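# Load a staple stick onto an open stapler's rail

## Task

Pick up one stick of staples from the tray and place it straddling the open stapler's rail with its legs pointing down. The stapler must end up resting flat on the table with nothing under it. The result only counts if it holds without the robot supporting it. Finish by releasing the stick and moving the grippers away.

## Robot and tools

Robot and cameras. Two arms, left_arm and right_arm, each with six joints (waist, shoulder, elbow, wrist pitch, wrist yaw, wrist roll) and a parallel gripper. Four cameras, each 504x504 pixels: cam_high, cam_low, cam_left_wrist and cam_right_wrist. Images come back in that order. A calibration line for each camera (K, distortion D, T_world_to_cam) is supplied. It is approximate: fixed cameras may be off by a couple of degrees and millimetres. Wrist camera poses are derived from joint readings.

Frame. All reported hand poses share one scene frame. The origin is on the table surface midway between the arms. +z points up, +x points out across the table, and left_arm sits on the +y side. The arm names do not say which side of an image an arm appears on. For the gripper itself, the fingers extend along its +z axis and close along its y axis. The reported end_effector_position is the point between the pads, roughly 1 cm short of the fingertips. Printed positions can be somewhat off, more so at long reach.

execute_actions. Argument "actions" is a list with at most one element. Optional "pictures" (boolean) turns images on or off.
- An empty list just reports the current state.
- A motion element is {"rows": [...], "steps": n}. It holds 1 to 15 rows and n from 1 to 15 (default 15). Each step lasts 1/30 s, and the last row is reused for any remaining steps.
- A wait element is {"steps": n} with no rows, n up to 300. It counts from the previous result, and your thinking time counts toward it.
- A refused call sends nothing to the robot.

Row layout. Each row is a single list of 14 numbers, each within [-1, 1]. The first seven are for left_arm: waist, shoulder, elbow, wrist pitch, wrist yaw, wrist roll, gripper. The next seven are the same for right_arm. Always include all 14, even when only one arm moves.

Joint entries are scaled offsets, not absolute angles. They are measured from the joint angles in the most recent result that printed them. Before any such result, or in later calls within the same reply, they are measured from where the arm is when the action starts. They never accumulate from one row to the next. One unit equals 1.202 rad (waist), 1.258 (shoulder), 1.238 (elbow), 2.073 (wrist pitch) and 2.022 (wrist yaw and wrist roll). Sending zeros pulls the arm back to that reference pose; it is not a way to pause.

The gripper entry is absolute: +1 fully open, -1 closed.

Joint ranges in radians:
- waist -2.618 to 3.054
- shoulder 0.000 to 3.142
- elbow 0.000 to 3.142
- wrist pitch -1.571 to 1.571
- wrist yaw -1.571 to 1.571
- wrist roll -2.094 to 2.094

A request more than 0.036 rad beyond a limit is refused. The true limit can differ from these values by up to 0.036. A request past the true limit is clipped there, and the result may then print "joint sent to its limit". Not seeing that line does not prove there is more room.

Motion limits. Friction can leave a joint about 0.031 rad short of its target, and tiny moves may do nothing. Each step, a joint's target may lead its measured angle only by 0.202 (waist), 0.258 (shoulder), 0.238 (elbow), 0.573 (wrist pitch) or 0.522 (yaw, roll) rad. If the targets would move the hand more than 70 mm from where it is, they are all scaled back. Large moves therefore take several steps.

After a call, the arms keep heading to the last row's target, including while you think, until motion stalls or a step is HELD. After that, only a new action moves them further.

Gripping. grip_measured uses the same scale: +1 open, -1 closed. The pads meet near -0.94, and each millimetre of object width adds about 0.0208. Readings may carry a fixed bias of up to about 0.02. The fingers are spring-coupled, so contact barely shows in the reading. Commanding further below the object's width squeezes harder, up to roughly 50 to 62 N per pad, and less on parts under about 5 mm thick. To keep a grip, keep sending the same closing value in every row.

Result lines.
- The state line gives, per arm, end_effector_position in metres and end_effector_quat_wxyz.
- Joint positions and Joint velocities are listed per arm: six angles in radians plus the gripper opening in metres. The opening runs from 0.093 fully open to 0.000 closed, and can read 0 on a thin object that is being held.
- JOINT TORQUES are raw drive outputs with offsets and noise.
- "joint command not followed" means the clearance check changed or blocked some joint targets.
- HELD marks steps on which your row was not fully sent.
- MOTOR HOT appears from 75 °C. OVER-TEMPERATURE FAULT means an arm was stopped, at 90 °C or 100 °C; at 100 °C the arm goes limp and drops. Avoid holding loads longer than needed.

zoom_image. Arguments: "camera" (one of the four names) and "region" [x0, y0, x1, y1] in pixels of that camera's latest full image, with the top-left corner at (0, 0). The region can be at most 504 by 504. It returns an enlarged view of that region.

finished_scene. Argument "scene": the number of the scene you are in. Call it only once the stick sits on the rail, the stapler lies flat on the table, and both grippers have let go and backed off. Replying without any tool call ends everything.

Typical order: look and zoom to locate the tray, stick and stapler. Open a gripper, approach from above, close on one stick, and lift. Carry it over the rail and lower it legs down until it seats. Open the gripper, retreat upward, check the images, then finish.

Avoid the following: knocking or dropping anything off the table, which fails the task; letting the arms collide or press on each other; slamming, dropping or shoving objects hard; tipping or lifting the stapler. Expect occasional brief tugs on held parts or nudges to loose objects, and re-check before letting go.

Each tool is called after "Emit:" by a JSON object that holds its "fn" and its "kwargs".

## Session

Emit:
{"fn": "execute_actions", "kwargs": {"actions": []}}

Scene clock: 0.00 s of 4800.00 s.
left_arm: end_effector_position=(+0.4218, -0.1513, +0.3435) grip_measured=+0.997 end_effector_quat_wxyz=(+0.633, +0.452, +0.600, -0.187) | right_arm: end_effector_position=(+0.4425, -0.1939, +0.1368) grip_measured=+0.987 end_effector_quat_wxyz=(+0.078, -0.461, +0.866, +0.174)
Joint positions: left_arm=[-0.899  2.074  1.952 -0.01   0.224  0.388  0.093] | right_arm=[-0.082  2.109  1.974 -1.442 -0.384 -0.927  0.093]
Joint velocities: left_arm=[ 0.007 -0.012 -0.012 -0.051 -0.051 -0.051 -0.   ] | right_arm=[-0.002  0.007  0.002  0.051  0.007  0.051 -0.   ]
Joint torques (N m, as the arm reports them, + toward a larger angle): no reading
Motor temperatures (°C, as the motors report them): left_arm=[23 35 30 26 22 20] | right_arm=[21 27 26 23 24 21]
camera_calibration (this result's frames):
cam_left_wrist: T_world_to_cam=[[-0.779269, -0.529761, -0.334804, 0.362582], [-0.0738121, 0.608111, -0.790413, 0.432035], [0.622328, -0.591232, -0.512985, -0.0900458], [0, 0, 0, 1]] pos_world=[0.370476, -0.123881, 0.416688]
cam_right_wrist: T_world_to_cam=[[0.823171, -0.521936, -0.223547, -0.438619], [-0.506796, -0.852924, 0.125217, 0.0800421], [-0.256023, 0.0102179, -0.966617, 0.333954], [0, 0, 0, 1]] pos_world=[0.487123, -0.164073, 0.21473]

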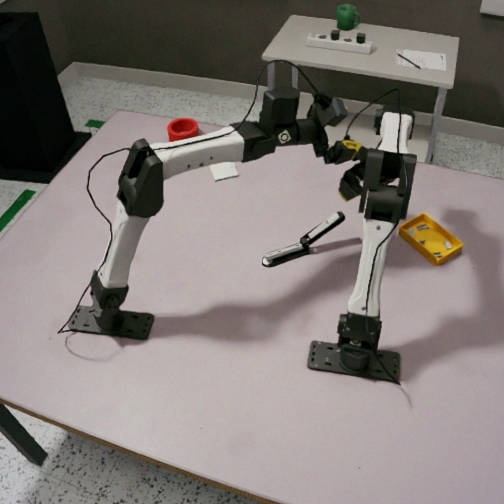

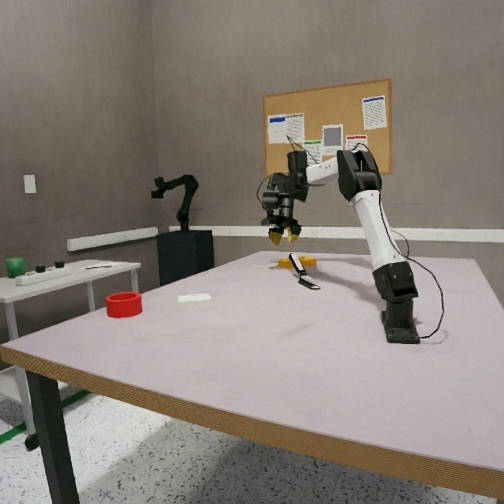

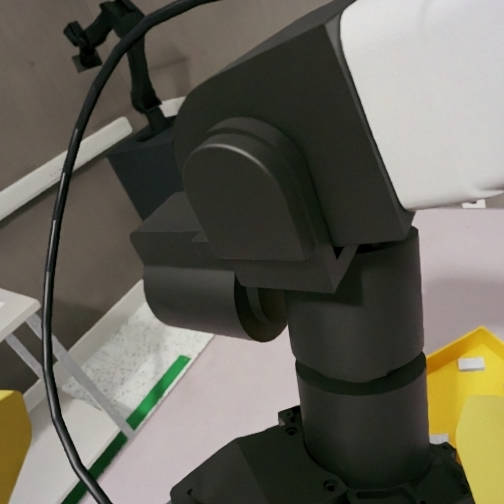

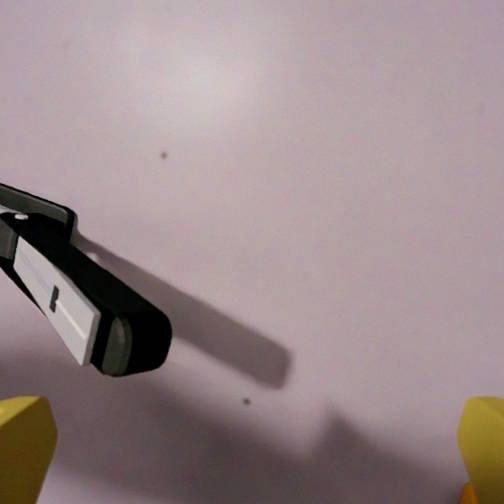

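Emit:
{"fn": "execute_actions", "kwargs": {"actions": [{"rows":[[0.1,-0.05,-0.03,0,0,0,1,-0.05,0,0,0,0.03,0.07,1],[0.2,-0.1,-0.06,0,0,0,1,-0.1,0,0,0,0.06,0.14,1],[0.3,-0.15,-0.1,0,0,0,1,-0.15,0,0,0,0.1,0.2,1],[0.4,-0.2,-0.15,-0.1,0,0,1,-0.2,0,0.03,-0.02,0.14,0.3,1],[0.5,-0.3,-0.2,-0.2,0,0,1,-0.25,0,0.06,-0.04,0.17,0.4,1],[0.6,-0.4,-0.3,-0.3,0,0,1,-0.275,0,0.09,-0.055,0.195,0.46,1]]}], "pictures": false}}

Emit:
{"fn": "execute_actions", "kwargs": {"actions": [{"steps":40}]}}

Scene clock: 8.07 s of 4800.00 s.
left_arm: end_effector_position=(+0.4414, +0.1644, +0.3325) grip_measured=+0.997 end_effector_quat_wxyz=(+0.533, +0.293, +0.793, -0.042) | right_arm: end_effector_position=(+0.4298, -0.3960, +0.1469) grip_measured=+0.987 end_effector_quat_wxyz=(+0.008, +0.101, +0.995, +0.011)
Joint positions: left_arm=[-0.368  1.621  1.622 -0.457  0.231  0.388  0.093] | right_arm=[-0.44   2.111  2.068 -1.517 -0.025 -0.102  0.093]
Joint velocities: left_arm=[ 1.473 -0.564 -0.12  -0.725  0.037 -0.007 -0.   ] | right_arm=[ 0.12  -0.002 -0.012 -0.11   0.139  0.667 -0.   ]
Joint torques (N m, as the arm reports them, + toward a larger angle): left_arm=[ 0.97 -8.12  5.77  1.66  0.06 -0.16] | right_arm=[  1.25 -11.22   7.74   0.34  -0.04   0.04]
Motor temperatures (°C, as the motors report them): left_arm=[23 40 31 29 22 20] | right_arm=[21 29 27 23 24 21]
Steps of this call (steps 1 to 90: nothing new was sent; then 4.57 s passed at rest; steps 91 to 105: all 15 steps of this action). Readings (joint positions):
91: left_arm=[-0.890 2.069 1.947 -0.010 0.227 0.388] | right_arm=[-0.086 2.109 1.974 -1.442 -0.379 -0.909]
92: left_arm=[-0.875 2.057 1.934 -0.012 0.232 0.388] | right_arm=[-0.097 2.109 1.974 -1.442 -0.367 -0.866]
94: left_arm=[-0.821 2.016 1.892 -0.026 0.234 0.388] | right_arm=[-0.149 2.109 1.974 -1.443 -0.321 -0.755]
98: left_arm=[-0.676 1.859 1.754 -0.195 0.232 0.388] | right_arm=[-0.311 2.111 2.019 -1.472 -0.188 -0.485]
105: the state above

Scene clock: 9.40 s of 4800.00 s.
left_arm: end_effector_position=(+0.4260, +0.2643, +0.3066) grip_measured=+0.997 end_effector_quat_wxyz=(+0.472, +0.208, +0.857, +0.002) | right_arm: end_effector_position=(+0.4259, -0.3914, +0.1469) grip_measured=+0.987 end_effector_quat_wxyz=(-0.005, +0.141, +0.990, -0.000)
Joint positions: left_arm=[-0.167  1.575  1.594 -0.622  0.214  0.388  0.093] | right_arm=[-0.42   2.111  2.068 -1.538  0.002 -0.003  0.093]
Joint velocities: left_arm=[-0.007 -0.012 -0.007 -0.037 -0.051 -0.081  0.001] | right_arm=[ 0.017  0.002 -0.007  0.007 -0.022  0.051  0.   ]
Joint torques (N m, as the arm reports them, + toward a larger angle): left_arm=[-1.19 -8.14  6.28  1.64  0.24 -0.16] | right_arm=[  0.31 -11.27   7.69   0.28   0.07   0.06]
Motor temperatures (°C, as the motors report them): left_arm=[23 40 31 30 22 20] | right_arm=[21 30 27 23 24 21]
Steps of this call (steps 1 to 30: the robot went on to your last target; steps 31 to 40: nothing new was sent). Readings (joint positions):
1: left_arm=[-0.314 1.604 1.618 -0.480 0.231 0.388] | right_arm=[-0.435 2.111 2.068 -1.522 -0.019 -0.082]
2: left_arm=[-0.260 1.591 1.615 -0.501 0.230 0.388] | right_arm=[-0.430 2.111 2.068 -1.526 -0.015 -0.066]
4: left_arm=[-0.181 1.577 1.609 -0.540 0.219 0.388] | right_arm=[-0.423 2.111 2.068 -1.531 -0.010 -0.043]
8: left_arm=[-0.164 1.575 1.597 -0.590 0.214 0.388] | right_arm=[-0.420 2.111 2.068 -1.536 -0.003 -0.019]
40: the state above
All arms were judged still, so your last target was given up. Only a new action makes them travel on or press farther. Fingers that are still opening or closing keep moving.
camera_calibration (this result's frames):
cam_left_wrist: T_world_to_cam=[[-0.343767, -0.91963, -0.190012, 0.446789], [-0.774457, 0.392081, -0.496477, 0.415941], [0.531075, -0.023516, -0.846998, 0.125359], [0, 0, 0, 1]] pos_world=[0.409145, 0.250746, 0.39758]
cam_right_wrist: T_world_to_cam=[[-0.285446, -0.958339, 0.0103191, -0.258724], [-0.863205, 0.261758, 0.431694, 0.44498], [-0.416411, 0.114318, -0.901961, 0.441012], [0, 0, 0, 1]] pos_world=[0.493899, -0.414838, 0.20835]

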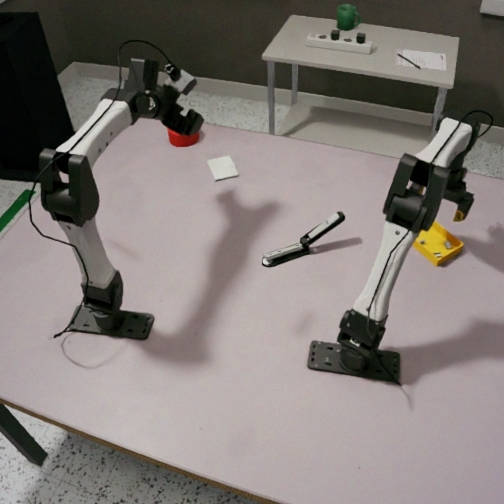

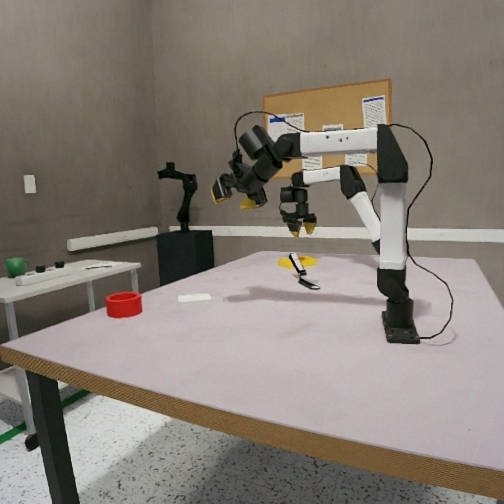

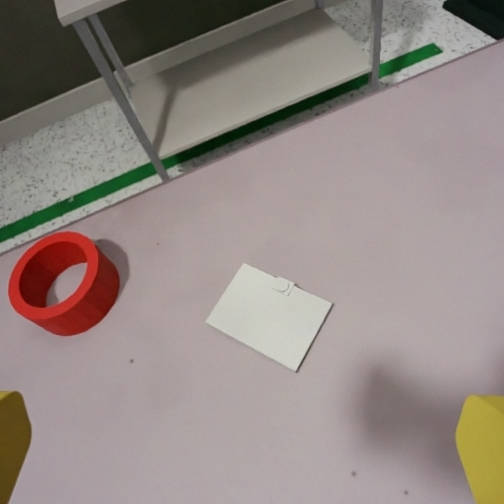

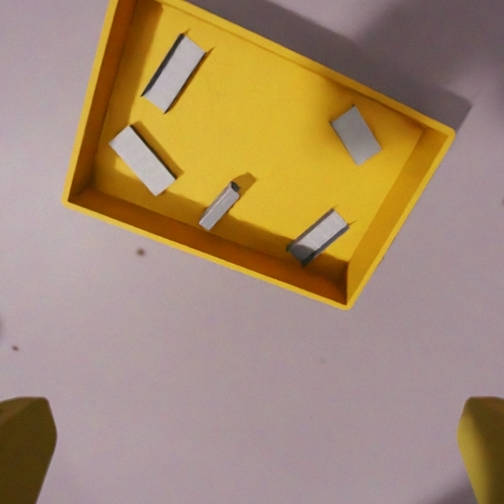

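Emit:
{"fn": "zoom_image", "kwargs": {"camera": "cam_right_wrist", "region": [60, 0, 460, 310]}}

Region (60, 0, 460, 310) of cam_right_wrist's 504x504 image, scaled by 1.260, with more detail than that image has; it fills the top 391 rows of this view, and the rest is white.

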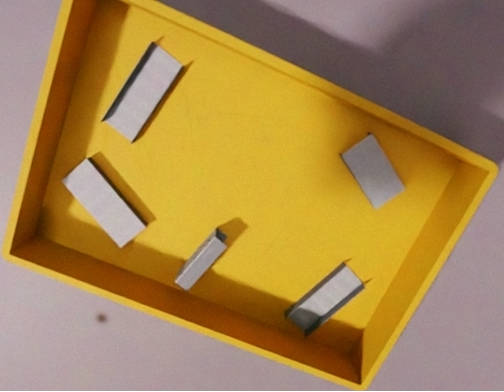

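Emit:
{"fn": "execute_actions", "kwargs": {"actions": [{"rows":[[0,0,0,0,0,0,1,0.02,0.02,-0.02,0.03,0,-0.05,0.5],[0,0,0,0,0,0,1,0.04,0.04,-0.04,0.06,0,-0.1,0],[0,0,0,0,0,0,1,0.06,0.06,-0.06,0.09,0,-0.15,-0.54],[0,0,0,0,0,0,1,0.08,0.08,-0.08,0.12,0,-0.2,-0.54],[0,0,0,0,0,0,1,0.095,0.1,-0.1,0.14,0,-0.25,-0.54],[0,0,0,0,0,0,1,0.106,0.115,-0.12,0.157,0,-0.272,-0.54],[0,0,0,0,0,0,1,0.106,0.124,-0.134,0.157,0,-0.272,-0.54]]}], "pictures": false}}

Emit:
{"fn": "execute_actions", "kwargs": {"actions": [{"steps":25}]}}

Scene clock: 45.27 s of 4800.00 s.
left_arm: end_effector_position=(+0.4260, +0.2643, +0.3066) grip_measured=+0.997 end_effector_quat_wxyz=(+0.472, +0.208, +0.857, +0.002) | right_arm: end_effector_position=(+0.4674, -0.3435, +0.0421) grip_measured=-0.538 end_effector_quat_wxyz=(-0.021, -0.176, +0.984, +0.007)
Joint positions: left_arm=[-0.167  1.575  1.594 -0.622  0.214  0.388  0.093] | right_arm=[-0.287  2.275  1.915 -1.254  0.001 -0.507  0.019]
Joint velocities: left_arm=[-0.012 -0.012  0.002 -0.051 -0.022  0.037 -0.001] | right_arm=[-0.007 -0.056  0.012  0.227 -0.007 -0.256 -0.   ]
Joint torques (N m, as the arm reports them, + toward a larger angle): left_arm=[-0.16 -7.8   7.18  1.71  0.14 -0.16] | right_arm=[ -0.81 -12.66   5.49   0.49  -0.05  -0.05]
Motor temperatures (°C, as the motors report them): left_arm=[23 41 34 32 22 20] | right_arm=[21 36 30 23 24 21]
Steps of this call (steps 1 to 90: nothing new was sent; then 32.37 s passed at rest; steps 91 to 105: all 15 steps of this action). Readings (joint positions):
91: left_arm=[-0.167 1.575 1.594 -0.622 0.214 0.388] | right_arm=[-0.420 2.111 2.068 -1.535 0.002 -0.016]
92: left_arm=[-0.167 1.575 1.594 -0.622 0.214 0.388] | right_arm=[-0.416 2.112 2.064 -1.522 0.002 -0.047]
94: left_arm=[-0.167 1.575 1.594 -0.622 0.214 0.388] | right_arm=[-0.395 2.122 2.042 -1.465 0.004 -0.144]
98: left_arm=[-0.167 1.575 1.594 -0.622 0.214 0.388] | right_arm=[-0.323 2.196 1.970 -1.335 0.004 -0.348]
105: the state above

Scene clock: 46.10 s of 4800.00 s.
left_arm: end_effector_position=(+0.4260, +0.2643, +0.3066) grip_measured=+0.997 end_effector_quat_wxyz=(+0.472, +0.208, +0.857, +0.002) | right_arm: end_effector_position=(+0.4735, -0.3444, +0.0423) grip_measured=-0.538 end_effector_quat_wxyz=(-0.009, -0.196, +0.981, +0.003)
Joint positions: left_arm=[-0.167  1.575  1.594 -0.622  0.214  0.388  0.093] | right_arm=[-0.287  2.275  1.915 -1.229  0.001 -0.547  0.019]
Joint velocities: left_arm=[-0.017 -0.017 -0.027 -0.022 -0.051  0.037  0.   ] | right_arm=[-0.007 -0.002 -0.007 -0.051 -0.022 -0.051 -0.001]
Joint torques (N m, as the arm reports them, + toward a larger angle): left_arm=[-0.16 -7.8   7.18  1.72  0.15 -0.16] | right_arm=[ -0.78 -12.93   5.5    0.58  -0.05  -0.04]
Motor temperatures (°C, as the motors report them): left_arm=[23 41 34 32 22 20] | right_arm=[21 36 30 23 24 21]
Steps of this call (steps 1 to 25: the robot went on to your last target). Readings (joint positions):
1: left_arm=[-0.167 1.575 1.594 -0.622 0.214 0.388] | right_arm=[-0.287 2.275 1.915 -1.249 0.001 -0.515]
2: left_arm=[-0.167 1.575 1.594 -0.622 0.214 0.388] | right_arm=[-0.287 2.275 1.915 -1.244 0.001 -0.521]
4: left_arm=[-0.167 1.575 1.594 -0.622 0.214 0.388] | right_arm=[-0.287 2.275 1.915 -1.238 0.001 -0.531]
8: left_arm=[-0.167 1.575 1.594 -0.622 0.214 0.388] | right_arm=[-0.287 2.275 1.915 -1.232 0.001 -0.540]
25: the state above
camera_calibration (this result's frames):
cam_left_wrist: T_world_to_cam=[[-0.343767, -0.91963, -0.190012, 0.446789], [-0.774457, 0.392081, -0.496477, 0.415941], [0.531075, -0.023516, -0.846998, 0.125359], [0, 0, 0, 1]] pos_world=[0.409145, 0.250746, 0.39758]
cam_right_wrist: T_world_to_cam=[[0.378667, -0.925533, -0.000428184, -0.501694], [-0.832572, -0.340835, 0.436641, 0.296651], [-0.404272, -0.164985, -0.899636, 0.259077], [0, 0, 0, 1]] pos_world=[0.541696, -0.320481, 0.10333]

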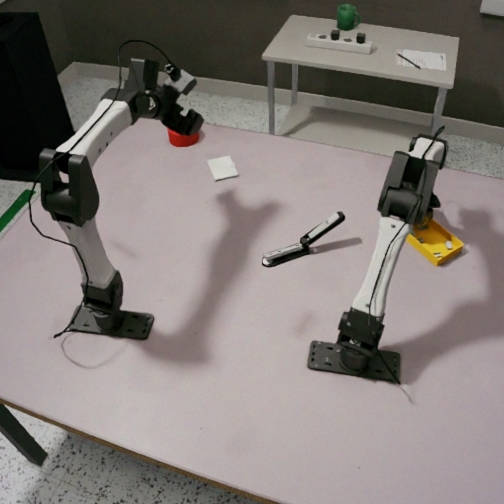

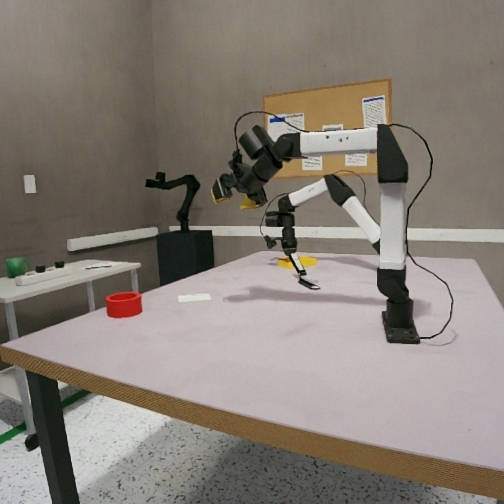

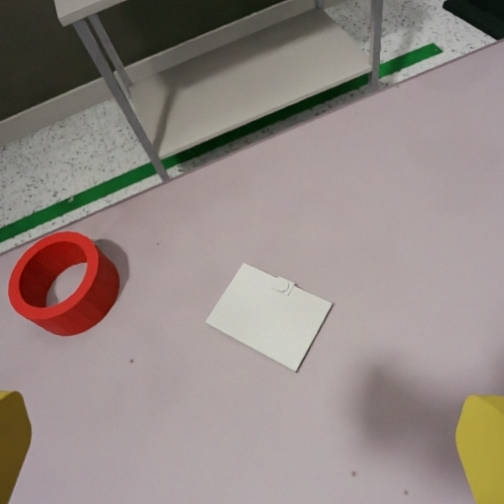

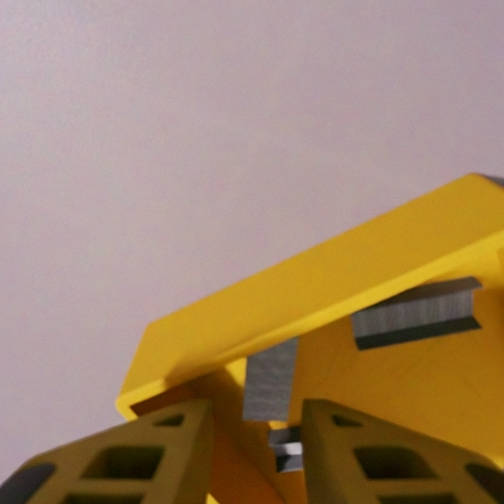

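Emit:
{"fn": "execute_actions", "kwargs": {"actions": [{"rows":[[0,0,0,0,0,0,1,-0.02,0,0,0,0,-0.02,-0.54],[0,0,0,0,0,0,1,-0.04,0,0,0,0,-0.04,-0.54],[0,0,0,0,0,0,1,-0.07,0,0,0,0,-0.06,-0.54],[0,0,0,0,0,0,1,-0.1,0,0,0,0,-0.08,-0.54],[0,0,0,0,0,0,1,-0.13,0,0,0,0,-0.102,-0.54],[0,0,0,0,0,0,1,-0.16,0,0,0,0,-0.102,-0.54],[0,0,0,0,0,0,1,-0.18,0,0,0,0,-0.102,-0.54],[0,0,0,0,0,0,1,-0.2,0,0,0,0,-0.102,-0.54],[0,0,0,0,0,0,1,-0.21,0,0,0,0,-0.102,-0.54],[0,0,0,0,0,0,1,-0.22,0,0,0,0,-0.102,-0.54]]}], "pictures": false}}

Emit:
{"fn": "execute_actions", "kwargs": {"actions": [{"steps":25}]}}

Scene clock: 78.90 s of 4800.00 s.
left_arm: end_effector_position=(+0.4260, +0.2643, +0.3066) grip_measured=+0.997 end_effector_quat_wxyz=(+0.472, +0.208, +0.857, +0.002) | right_arm: end_effector_position=(+0.4353, -0.4676, +0.0423) grip_measured=-0.538 end_effector_quat_wxyz=(-0.009, -0.143, +0.990, +0.003)
Joint positions: left_arm=[-0.167  1.575  1.594 -0.622  0.214  0.388  0.093] | right_arm=[-0.581  2.275  1.915 -1.229  0.006 -0.734  0.019]
Joint velocities: left_arm=[-0.012 -0.007 -0.007  0.037 -0.037 -0.051 -0.001] | right_arm=[ 0.12   0.002  0.012  0.022 -0.037 -0.125 -0.001]
Joint torques (N m, as the arm reports them, + toward a larger angle): left_arm=[-0.17 -7.81  7.26  1.71  0.14 -0.17] | right_arm=[  1.42 -12.59   6.45   0.46  -0.13  -0.05]
Motor temperatures (°C, as the motors report them): left_arm=[23 42 36 34 22 20] | right_arm=[21 42 29 23 24 21]
Steps of this call (steps 1 to 15: the robot went on to your last target; steps 16 to 90: nothing new was sent; then 29.30 s passed at rest; steps 91 to 105: all 15 steps of this action). Readings (joint positions):
91: left_arm=[-0.167 1.575 1.594 -0.622 0.214 0.388] | right_arm=[-0.287 2.275 1.915 -1.229 0.001 -0.552]
92: left_arm=[-0.167 1.575 1.594 -0.622 0.214 0.388] | right_arm=[-0.291 2.275 1.915 -1.229 0.000 -0.564]
94: left_arm=[-0.167 1.575 1.594 -0.622 0.214 0.388] | right_arm=[-0.314 2.275 1.915 -1.229 -0.003 -0.604]
98: left_arm=[-0.167 1.575 1.594 -0.622 0.214 0.388] | right_arm=[-0.443 2.275 1.915 -1.229 -0.006 -0.689]
105: the state above

Scene clock: 79.73 s of 4800.00 s.
left_arm: end_effector_position=(+0.4260, +0.2643, +0.3066) grip_measured=+0.997 end_effector_quat_wxyz=(+0.472, +0.208, +0.857, +0.002) | right_arm: end_effector_position=(+0.4392, -0.4592, +0.0423) grip_measured=-0.538 end_effector_quat_wxyz=(-0.009, -0.160, +0.987, +0.003)
Joint positions: left_arm=[-0.167  1.575  1.594 -0.622  0.214  0.388  0.093] | right_arm=[-0.56   2.275  1.915 -1.229  0.006 -0.747  0.019]
Joint velocities: left_arm=[-0.007  0.002 -0.002  0.007  0.022  0.081 -0.001] | right_arm=[ 0.002 -0.007  0.002  0.022 -0.066 -0.022 -0.   ]
Joint torques (N m, as the arm reports them, + toward a larger angle): left_arm=[-0.21 -7.78  7.2   1.74  0.13 -0.17] | right_arm=[  0.45 -12.39   6.45   0.42  -0.12  -0.04]
Motor temperatures (°C, as the motors report them): left_arm=[23 42 36 34 22 20] | right_arm=[21 42 29 23 24 21]
Steps of this call (steps 1 to 25: the robot went on to your last target). Readings (joint positions):
1: left_arm=[-0.167 1.575 1.594 -0.622 0.214 0.388] | right_arm=[-0.577 2.275 1.915 -1.229 0.006 -0.737]
2: left_arm=[-0.167 1.575 1.594 -0.622 0.214 0.388] | right_arm=[-0.572 2.275 1.915 -1.229 0.006 -0.739]
4: left_arm=[-0.167 1.575 1.594 -0.622 0.214 0.388] | right_arm=[-0.564 2.275 1.915 -1.229 0.006 -0.742]
8: left_arm=[-0.167 1.575 1.594 -0.622 0.214 0.388] | right_arm=[-0.560 2.275 1.915 -1.229 0.006 -0.745]
25: the state above
camera_calibration (this result's frames):
cam_left_wrist: T_world_to_cam=[[-0.343767, -0.91963, -0.190012, 0.446789], [-0.774457, 0.392081, -0.496477, 0.415941], [0.531075, -0.023516, -0.846998, 0.125359], [0, 0, 0, 1]] pos_world=[0.409145, 0.250746, 0.39758]
cam_right_wrist: T_world_to_cam=[[0.310339, -0.950626, 0.000186273, -0.576505], [-0.854706, -0.278939, 0.437802, 0.267142], [-0.416134, -0.136026, -0.899072, 0.244797], [0, 0, 0, 1]] pos_world=[0.509108, -0.440225, 0.103242]

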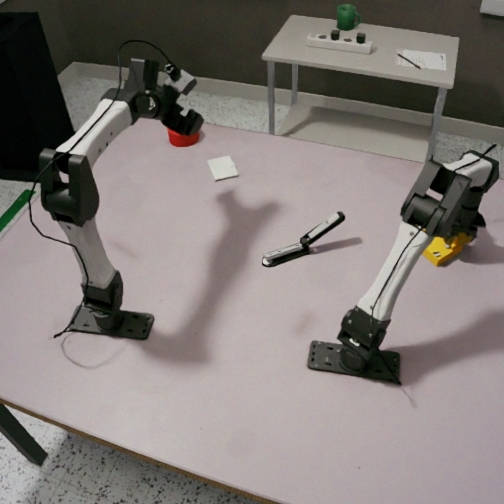

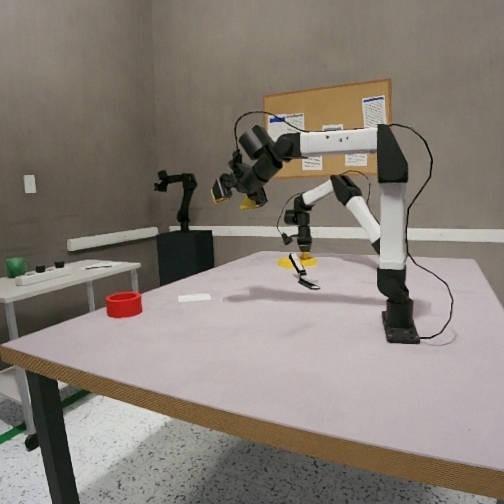

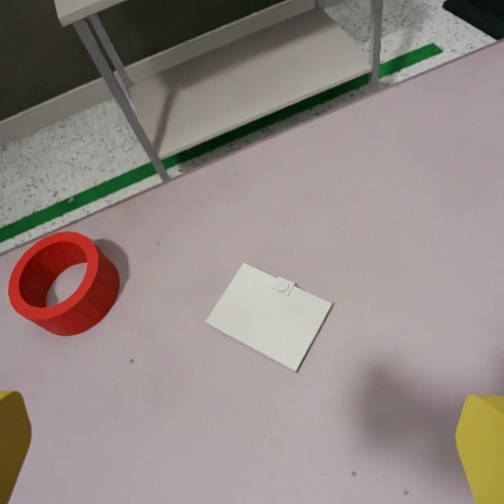

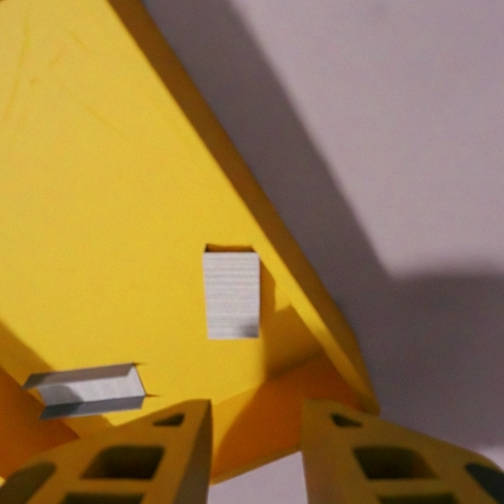

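Emit:
{"fn": "execute_actions", "kwargs": {"actions": [{"rows":[[0,0,0,0,0,0,1,0.01,-0.03,-0.02,0.03,0,-0.05,-0.6],[0,0,0,0,0,0,1,0.02,-0.05,-0.04,0.05,0,-0.1,-0.7],[0,0,0,0,0,0,1,0.03,-0.07,-0.07,0.07,0,-0.15,-0.8],[0,0,0,0,0,0,1,0.038,-0.09,-0.1,0.09,0,-0.2,-0.9],[0,0,0,0,0,0,1,0.038,-0.1,-0.12,0.11,0,-0.254,-0.9],[0,0,0,0,0,0,1,0.038,-0.11,-0.14,0.135,0,-0.254,-0.9],[0,0,0,0,0,0,1,0.038,-0.11,-0.16,0.135,0,-0.254,-0.9],[0,0,0,0,0,0,1,0.038,-0.11,-0.18,0.135,0,-0.254,-0.9],[0,0,0,0,0,0,1,0.038,-0.11,-0.192,0.135,0,-0.254,-0.9]]}], "pictures": false}}

Emit:
{"fn": "execute_actions", "kwargs": {"actions": [{"steps":25}]}}

Scene clock: 120.23 s of 4800.00 s.
left_arm: end_effector_position=(+0.4260, +0.2643, +0.3066) grip_measured=+0.997 end_effector_quat_wxyz=(+0.472, +0.208, +0.857, +0.002) | right_arm: end_effector_position=(+0.4530, -0.4446, +0.0482) grip_measured=-0.898 end_effector_quat_wxyz=(+0.049, -0.407, +0.910, -0.055)
Joint positions: left_arm=[-0.167  1.575  1.594 -0.622  0.214  0.388  0.093] | right_arm=[-0.517  2.133  1.698 -0.989  0.006 -1.224  0.002]
Joint velocities: left_arm=[-0.002  0.012 -0.007  0.066 -0.022 -0.022  0.   ] | right_arm=[ 0.007 -0.002  0.002  0.11   0.022 -0.212 -0.001]
Joint torques (N m, as the arm reports them, + toward a larger angle): left_arm=[-0.23 -7.78  7.19  1.73  0.14 -0.16] | right_arm=[  0.08 -11.52   5.15   1.02  -0.08  -0.01]
Motor temperatures (°C, as the motors report them): left_arm=[23 42 37 36 21 20] | right_arm=[21 45 30 23 24 21]
Steps of this call (steps 1 to 15: the robot went on to your last target; steps 16 to 90: nothing new was sent; then 37.00 s passed at rest; steps 91 to 105: all 15 steps of this action). Readings (joint positions):
91: left_arm=[-0.167 1.575 1.594 -0.622 0.214 0.388] | right_arm=[-0.560 2.272 1.914 -1.225 0.006 -0.761]
92: left_arm=[-0.167 1.575 1.594 -0.622 0.214 0.388] | right_arm=[-0.559 2.265 1.906 -1.210 0.006 -0.791]
94: left_arm=[-0.167 1.575 1.594 -0.622 0.214 0.388] | right_arm=[-0.552 2.231 1.862 -1.159 0.006 -0.892]
98: left_arm=[-0.167 1.575 1.594 -0.622 0.214 0.388] | right_arm=[-0.524 2.149 1.762 -1.053 0.006 -1.104]
105: the state above

Scene clock: 121.07 s of 4800.00 s.
left_arm: end_effector_position=(+0.4260, +0.2643, +0.3066) grip_measured=+0.997 end_effector_quat_wxyz=(+0.472, +0.208, +0.857, +0.002) | right_arm: end_effector_position=(+0.4581, -0.4467, +0.0491) grip_measured=-0.898 end_effector_quat_wxyz=(+0.056, -0.421, +0.903, -0.064)
Joint positions: left_arm=[-0.167  1.575  1.594 -0.622  0.214  0.388  0.093] | right_arm=[-0.517  2.133  1.698 -0.966  0.006 -1.255  0.002]
Joint velocities: left_arm=[-0.012  0.002 -0.007 -0.037  0.007 -0.081 -0.   ] | right_arm=[ 0.002 -0.012  0.002  0.007  0.037 -0.007  0.001]
Joint torques (N m, as the arm reports them, + toward a larger angle): left_arm=[-0.17 -7.76  7.22  1.73  0.14 -0.17] | right_arm=[ -0.06 -11.43   5.19   0.98  -0.09  -0.04]
Motor temperatures (°C, as the motors report them): left_arm=[23 42 37 36 21 20] | right_arm=[21 45 30 23 24 21]
Steps of this call (steps 1 to 25: the robot went on to your last target). Readings (joint positions):
1: left_arm=[-0.167 1.575 1.594 -0.622 0.214 0.388] | right_arm=[-0.517 2.133 1.698 -0.985 0.006 -1.230]
2: left_arm=[-0.167 1.575 1.594 -0.622 0.214 0.388] | right_arm=[-0.517 2.133 1.698 -0.980 0.006 -1.235]
4: left_arm=[-0.167 1.575 1.594 -0.622 0.214 0.388] | right_arm=[-0.517 2.133 1.698 -0.974 0.006 -1.242]
8: left_arm=[-0.167 1.575 1.594 -0.622 0.214 0.388] | right_arm=[-0.517 2.133 1.698 -0.969 0.006 -1.250]
25: the state above
camera_calibration (this result's frames):
cam_left_wrist: T_world_to_cam=[[-0.343767, -0.91963, -0.190012, 0.446789], [-0.774457, 0.392081, -0.496477, 0.415941], [0.531075, -0.023516, -0.846998, 0.125359], [0, 0, 0, 1]] pos_world=[0.409145, 0.250746, 0.39758]
cam_right_wrist: T_world_to_cam=[[0.74738, -0.642146, 0.170506, -0.641267], [-0.65234, -0.660571, 0.371615, 0.0238668], [-0.125999, -0.388965, -0.912595, 0.0152612], [0, 0, 0, 1]] pos_world=[0.496762, -0.390085, 0.114398]

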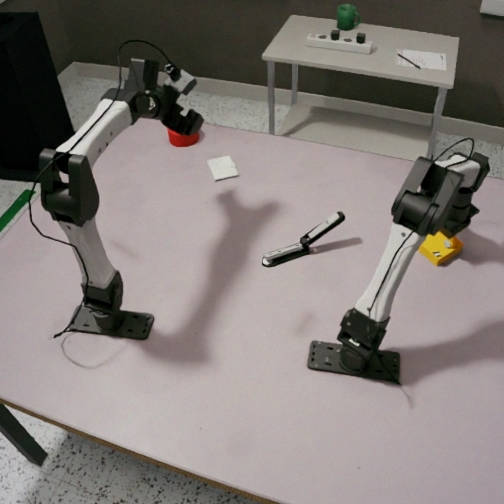

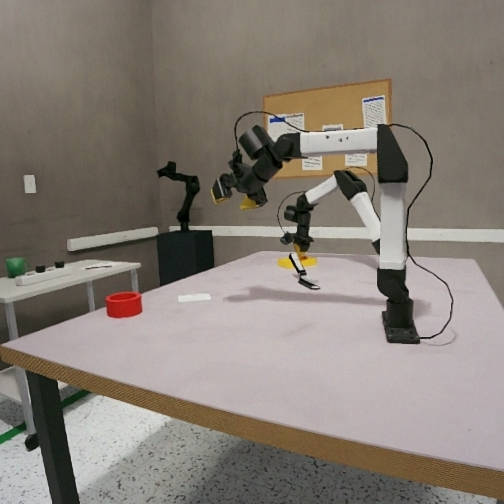

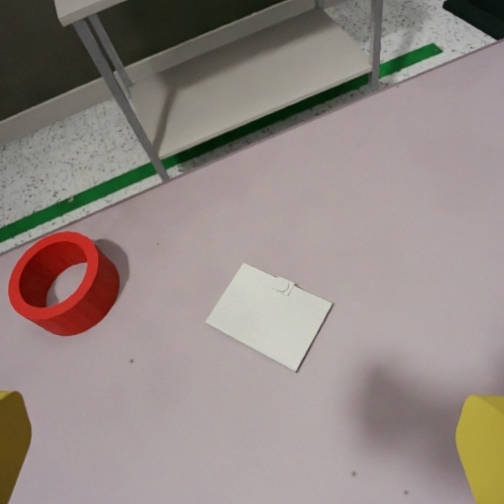

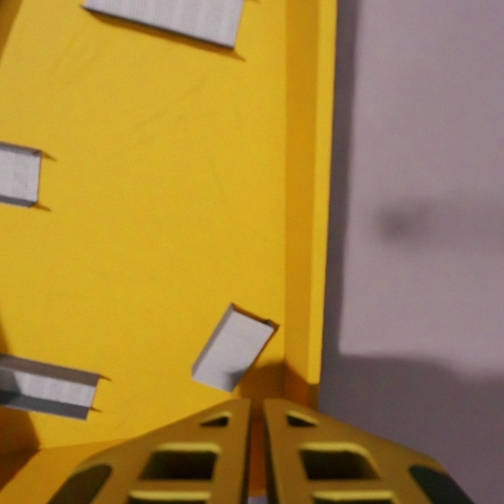

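Emit:
{"fn": "execute_actions", "kwargs": {"actions": [{"rows":[[0,0,0,0,0,0,1,0,0.015,0,0,0,0,-0.9],[0,0,0,0,0,0,1,0,0.02,0,0,0,0,-0.9],[0,0,0,0,0,0,1,0,0.025,0,0,0,0,-0.9],[0,0,0,0,0,0,1,0,0.03,0,0,0,0,-0.9],[0,0,0,0,0,0,1,0,0.035,0,0,0,0,-0.9],[0,0,0,0,0,0,1,0,0.04,0,0,0,0,-0.9],[0,0,0,0,0,0,1,0,0.045,0,0,0,0,-0.9],[0,0,0,0,0,0,1,0,0.05,0,0,0,0,-0.9]]}]}}

Scene clock: 129.73 s of 4800.00 s.
left_arm: end_effector_position=(+0.4260, +0.2643, +0.3066) grip_measured=+0.997 end_effector_quat_wxyz=(+0.472, +0.208, +0.857, +0.002) | right_arm: end_effector_position=(+0.4544, -0.4451, +0.0263) grip_measured=-0.898 end_effector_quat_wxyz=(+0.038, -0.422, +0.905, -0.045)
Joint positions: left_arm=[-0.167  1.575  1.594 -0.622  0.214  0.388  0.093] | right_arm=[-0.517  2.186  1.698 -0.966  0.006 -1.255  0.002]
Joint velocities: left_arm=[-0.022 -0.002  0.012 -0.051  0.037 -0.022  0.   ] | right_arm=[-0.002 -0.017  0.007 -0.022 -0.007  0.022 -0.   ]
Joint torques (N m, as the arm reports them, + toward a larger angle): left_arm=[-0.2  -7.72  7.19  1.73  0.14 -0.18] | right_arm=[ -0.29 -11.26   6.52   0.69  -0.09   0.01]
Motor temperatures (°C, as the motors report them): left_arm=[23 42 38 36 21 20] | right_arm=[21 45 29 23 24 21]
Steps of this call (steps 1 to 15: the robot went on to your last target; steps 16 to 90: nothing new was sent; then 5.17 s passed at rest; steps 91 to 105: all 15 steps of this action). Readings (joint positions):
91: left_arm=[-0.167 1.575 1.594 -0.622 0.214 0.388] | right_arm=[-0.517 2.133 1.698 -0.966 0.006 -1.255]
92: left_arm=[-0.167 1.575 1.594 -0.622 0.214 0.388] | right_arm=[-0.517 2.133 1.698 -0.966 0.006 -1.255]
94: left_arm=[-0.167 1.575 1.594 -0.622 0.214 0.388] | right_arm=[-0.517 2.136 1.698 -0.966 0.006 -1.255]
98: left_arm=[-0.167 1.575 1.594 -0.622 0.214 0.388] | right_arm=[-0.517 2.159 1.698 -0.966 0.006 -1.255]
105: the state above
camera_calibration (this result's frames):
cam_left_wrist: T_world_to_cam=[[-0.343767, -0.91963, -0.190012, 0.446789], [-0.774457, 0.392081, -0.496477, 0.415941], [0.531075, -0.023516, -0.846998, 0.125359], [0, 0, 0, 1]] pos_world=[0.409145, 0.250746, 0.39758]
cam_right_wrist: T_world_to_cam=[[0.75459, -0.645045, 0.12046, -0.636849], [-0.63346, -0.668162, 0.390242, 0.0184471], [-0.171236, -0.37078, -0.912798, 0.0232042], [0, 0, 0, 1]] pos_world=[0.496219, -0.389867, 0.0906971]

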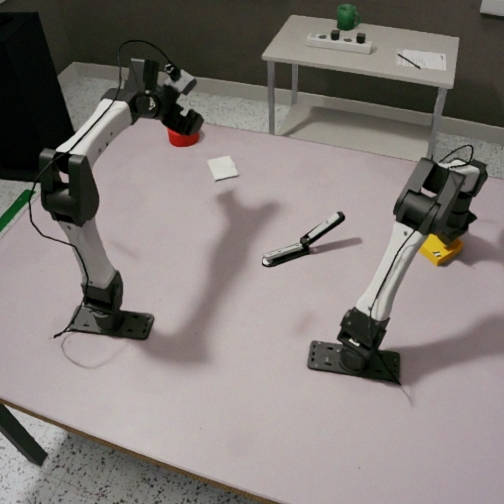

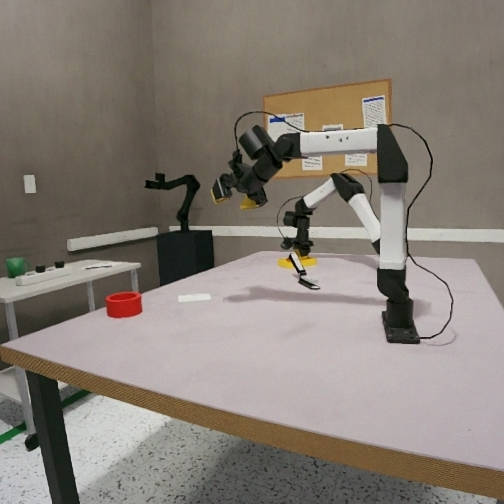

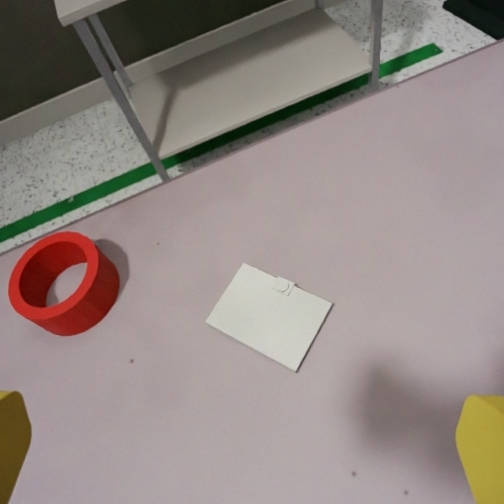

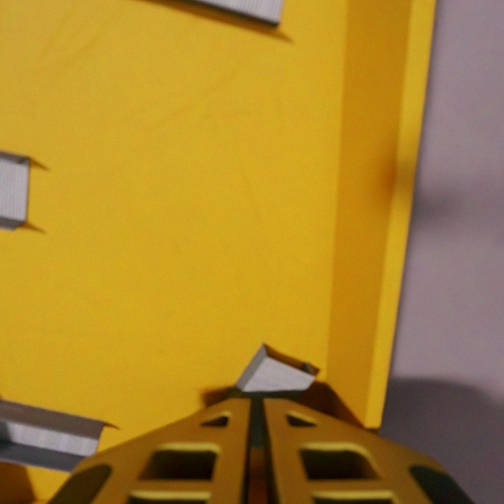

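Emit:
{"fn": "execute_actions", "kwargs": {"actions": [{"rows":[[0,0,0,0,0,0,1,0,0,0,0.018,0,0,-0.9],[0,0,0,0,0,0,1,0,0,0,0.018,0,0,-0.9],[0,0,0,0,0,0,1,0,0,0,0.018,0,0,-0.9],[0,0,0,0,0,0,1,0,0,0,0.018,0,0,-0.9],[0,0,0,0,0,0,1,0,0.012,0,0.018,0,0,-0.9],[0,0,0,0,0,0,1,0,0.016,0,0.018,0,0,-0.9],[0,0,0,0,0,0,1,0,0.02,0,0.018,0,0,-0.9],[0,0,0,0,0,0,1,0,0.024,0,0.018,0,0,-0.9],[0,0,0,0,0,0,1,0,0.028,0,0.018,0,0,-0.9]]}]}}

Scene clock: 134.93 s of 4800.00 s.
left_arm: end_effector_position=(+0.4260, +0.2643, +0.3066) grip_measured=+0.997 end_effector_quat_wxyz=(+0.472, +0.208, +0.857, +0.002) | right_arm: end_effector_position=(+0.4579, -0.4466, +0.0259) grip_measured=-0.898 end_effector_quat_wxyz=(+0.043, -0.422, +0.904, -0.050)
Joint positions: left_arm=[-0.167  1.575  1.594 -0.622  0.214  0.388  0.093] | right_arm=[-0.517  2.188  1.698 -0.949  0.006 -1.255  0.002]
Joint velocities: left_arm=[-0.007  0.012  0.007  0.007 -0.037 -0.066 -0.   ] | right_arm=[-0.002 -0.002  0.017  0.022  0.007  0.066  0.   ]
Joint torques (N m, as the arm reports them, + toward a larger angle): left_arm=[-0.18 -7.81  7.19  1.73  0.13 -0.17] | right_arm=[-0.29 -9.58  6.57  0.93 -0.08  0.01]
Motor temperatures (°C, as the motors report them): left_arm=[23 42 38 37 21 20] | right_arm=[21 44 29 23 24 21]
Steps of this call (steps 1 to 15: the robot went on to your last target; steps 16 to 90: nothing new was sent; then 1.70 s passed at rest; steps 91 to 105: all 15 steps of this action). Readings (joint positions):
91: left_arm=[-0.167 1.575 1.594 -0.622 0.214 0.388] | right_arm=[-0.517 2.186 1.698 -0.964 0.006 -1.255]
92: left_arm=[-0.167 1.575 1.594 -0.622 0.214 0.388] | right_arm=[-0.517 2.186 1.698 -0.961 0.006 -1.255]
94: left_arm=[-0.167 1.575 1.594 -0.622 0.214 0.388] | right_arm=[-0.517 2.186 1.698 -0.955 0.006 -1.255]
98: left_arm=[-0.167 1.575 1.594 -0.622 0.214 0.388] | right_arm=[-0.517 2.187 1.698 -0.950 0.006 -1.255]
105: the state above
camera_calibration (this result's frames):
cam_left_wrist: T_world_to_cam=[[-0.343767, -0.91963, -0.190012, 0.446789], [-0.774457, 0.392081, -0.496477, 0.415941], [0.531075, -0.023516, -0.846998, 0.125359], [0, 0, 0, 1]] pos_world=[0.409145, 0.250746, 0.39758]
cam_right_wrist: T_world_to_cam=[[0.752879, -0.644357, 0.134084, -0.639628], [-0.638675, -0.666065, 0.385294, 0.0233052], [-0.158958, -0.375716, -0.913001, 0.015166], [0, 0, 0, 1]] pos_world=[0.498857, -0.390927, 0.0906312]

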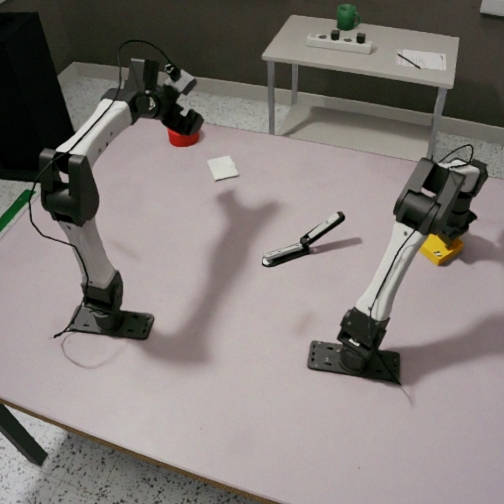

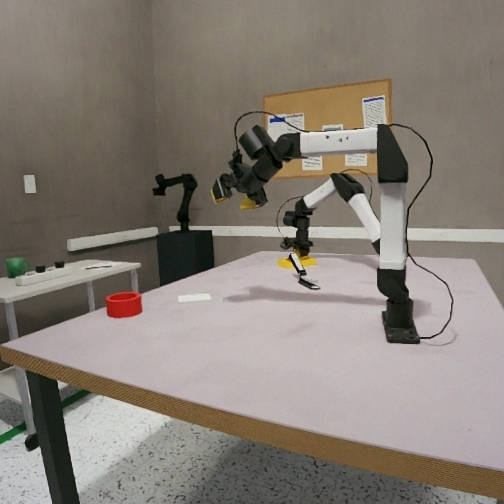

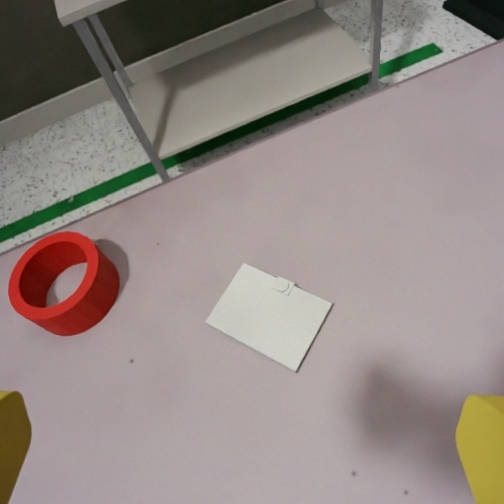

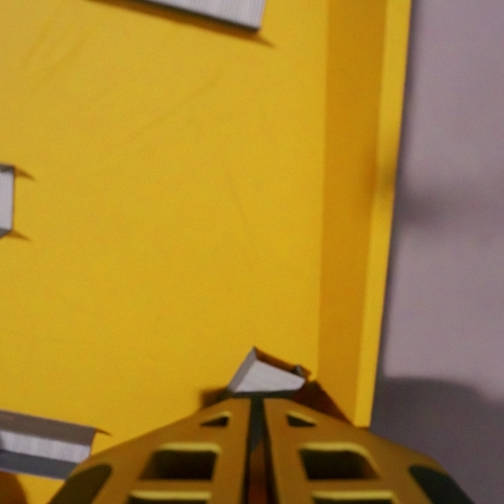

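Contact at 0.026. Open slowly while pressing.

Emit:
{"fn": "execute_actions", "kwargs": {"actions": [{"rows":[[0,0,0,0,0,0,1,0,0.028,0,0,0,0,-0.87],[0,0,0,0,0,0,1,0,0.028,0,0,0,0,-0.84],[0,0,0,0,0,0,1,0,0.028,0,0,0,0,-0.81],[0,0,0,0,0,0,1,0,0.028,0,0,0,0,-0.78],[0,0,0,0,0,0,1,0,0.028,0,0,0,0,-0.75],[0,0,0,0,0,0,1,0,0.028,0,0,0,0,-0.72],[0,0,0,0,0,0,1,0,0.028,0,0,0,0,-0.69],[0,0,0,0,0,0,1,0,0.028,0,0,0,0,-0.66],[0,0,0,0,0,0,1,0,0.028,0,0,0,0,-0.63],[0,0,0,0,0,0,1,0,0.028,0,0,0,0,-0.6],[0,0,0,0,0,0,1,0,0.028,0,0,0,0,-0.57],[0,0,0,0,0,0,1,0,0.028,0,0,0,0,-0.54],[0,0,0,0,0,0,1,0,0.028,0,0,0,0,-0.51]]}]}}

Scene clock: 140.73 s of 4800.00 s.
left_arm: end_effector_position=(+0.4260, +0.2643, +0.3066) grip_measured=+0.997 end_effector_quat_wxyz=(+0.472, +0.208, +0.857, +0.002) | right_arm: end_effector_position=(+0.4572, -0.4463, +0.0227) grip_measured=-0.513 end_effector_quat_wxyz=(+0.040, -0.422, +0.905, -0.047)
Joint positions: left_arm=[-0.167  1.575  1.594 -0.622  0.214  0.388  0.093] | right_arm=[-0.517  2.196  1.698 -0.949  0.006 -1.255  0.021]
Joint velocities: left_arm=[-0.007 -0.002 -0.002  0.081 -0.037  0.066 -0.   ] | right_arm=[-0.017  0.002  0.002  0.022 -0.022 -0.037  0.   ]
Joint torques (N m, as the arm reports them, + toward a larger angle): left_arm=[-0.09 -7.76  7.17  1.74  0.12 -0.16] | right_arm=[ -0.29 -10.08   6.51   0.72  -0.08   0.  ]
Motor temperatures (°C, as the motors report them): left_arm=[23 42 38 37 21 20] | right_arm=[21 44 30 23 24 21]
Steps of this call (steps 1 to 15: the robot went on to your last target; steps 16 to 90: nothing new was sent; then 2.30 s passed at rest; steps 91 to 105: all 15 steps of this action). Readings (joint positions):
91: left_arm=[-0.167 1.575 1.594 -0.622 0.214 0.388] | right_arm=[-0.517 2.188 1.698 -0.949 0.006 -1.255]
92: left_arm=[-0.167 1.575 1.594 -0.622 0.214 0.388] | right_arm=[-0.517 2.188 1.698 -0.949 0.006 -1.255]
94: left_arm=[-0.167 1.575 1.594 -0.622 0.214 0.388] | right_arm=[-0.517 2.190 1.698 -0.949 0.006 -1.255]
98: left_arm=[-0.167 1.575 1.594 -0.622 0.214 0.388] | right_arm=[-0.517 2.193 1.698 -0.949 0.006 -1.255]
105: the state above
camera_calibration (this result's frames):
cam_left_wrist: T_world_to_cam=[[-0.343767, -0.91963, -0.190012, 0.446789], [-0.774457, 0.392081, -0.496477, 0.415941], [0.531075, -0.023516, -0.846998, 0.125359], [0, 0, 0, 1]] pos_world=[0.409145, 0.250746, 0.39758]
cam_right_wrist: T_world_to_cam=[[0.753802, -0.644728, 0.126917, -0.638976], [-0.635939, -0.667165, 0.387908, 0.0225293], [-0.165421, -0.373118, -0.912918, 0.0162881], [0, 0, 0, 1]] pos_world=[0.498683, -0.390857, 0.0872274]

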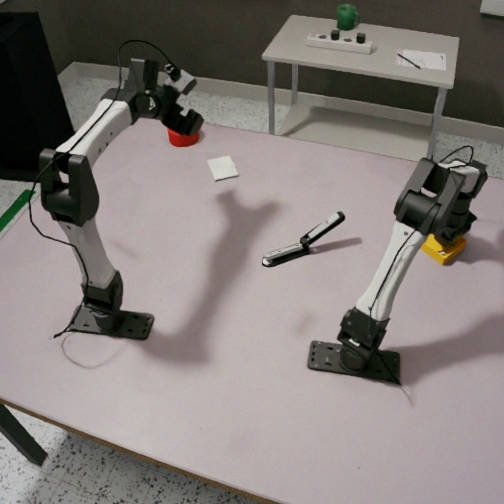

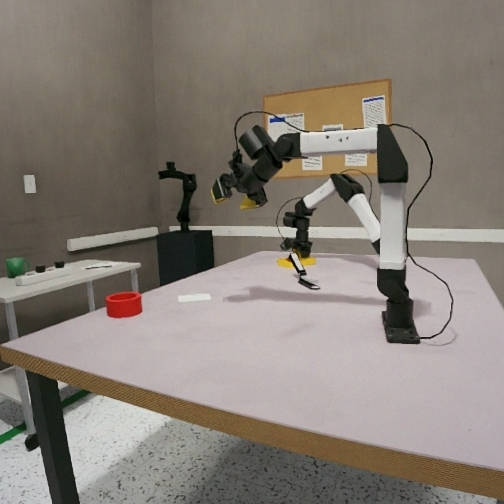

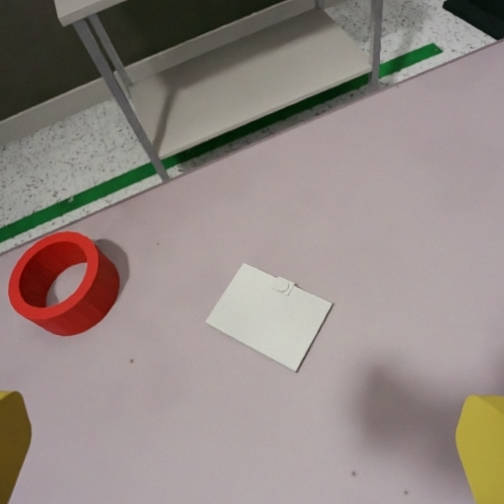

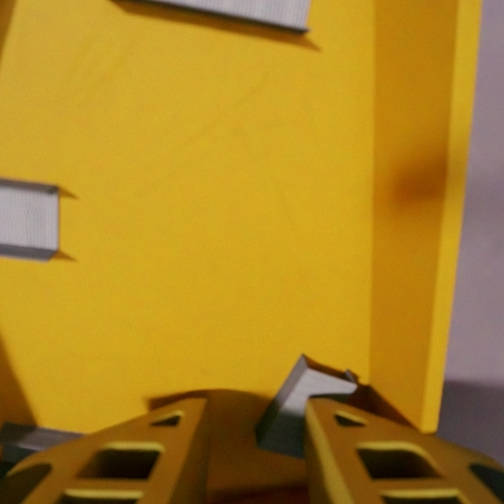

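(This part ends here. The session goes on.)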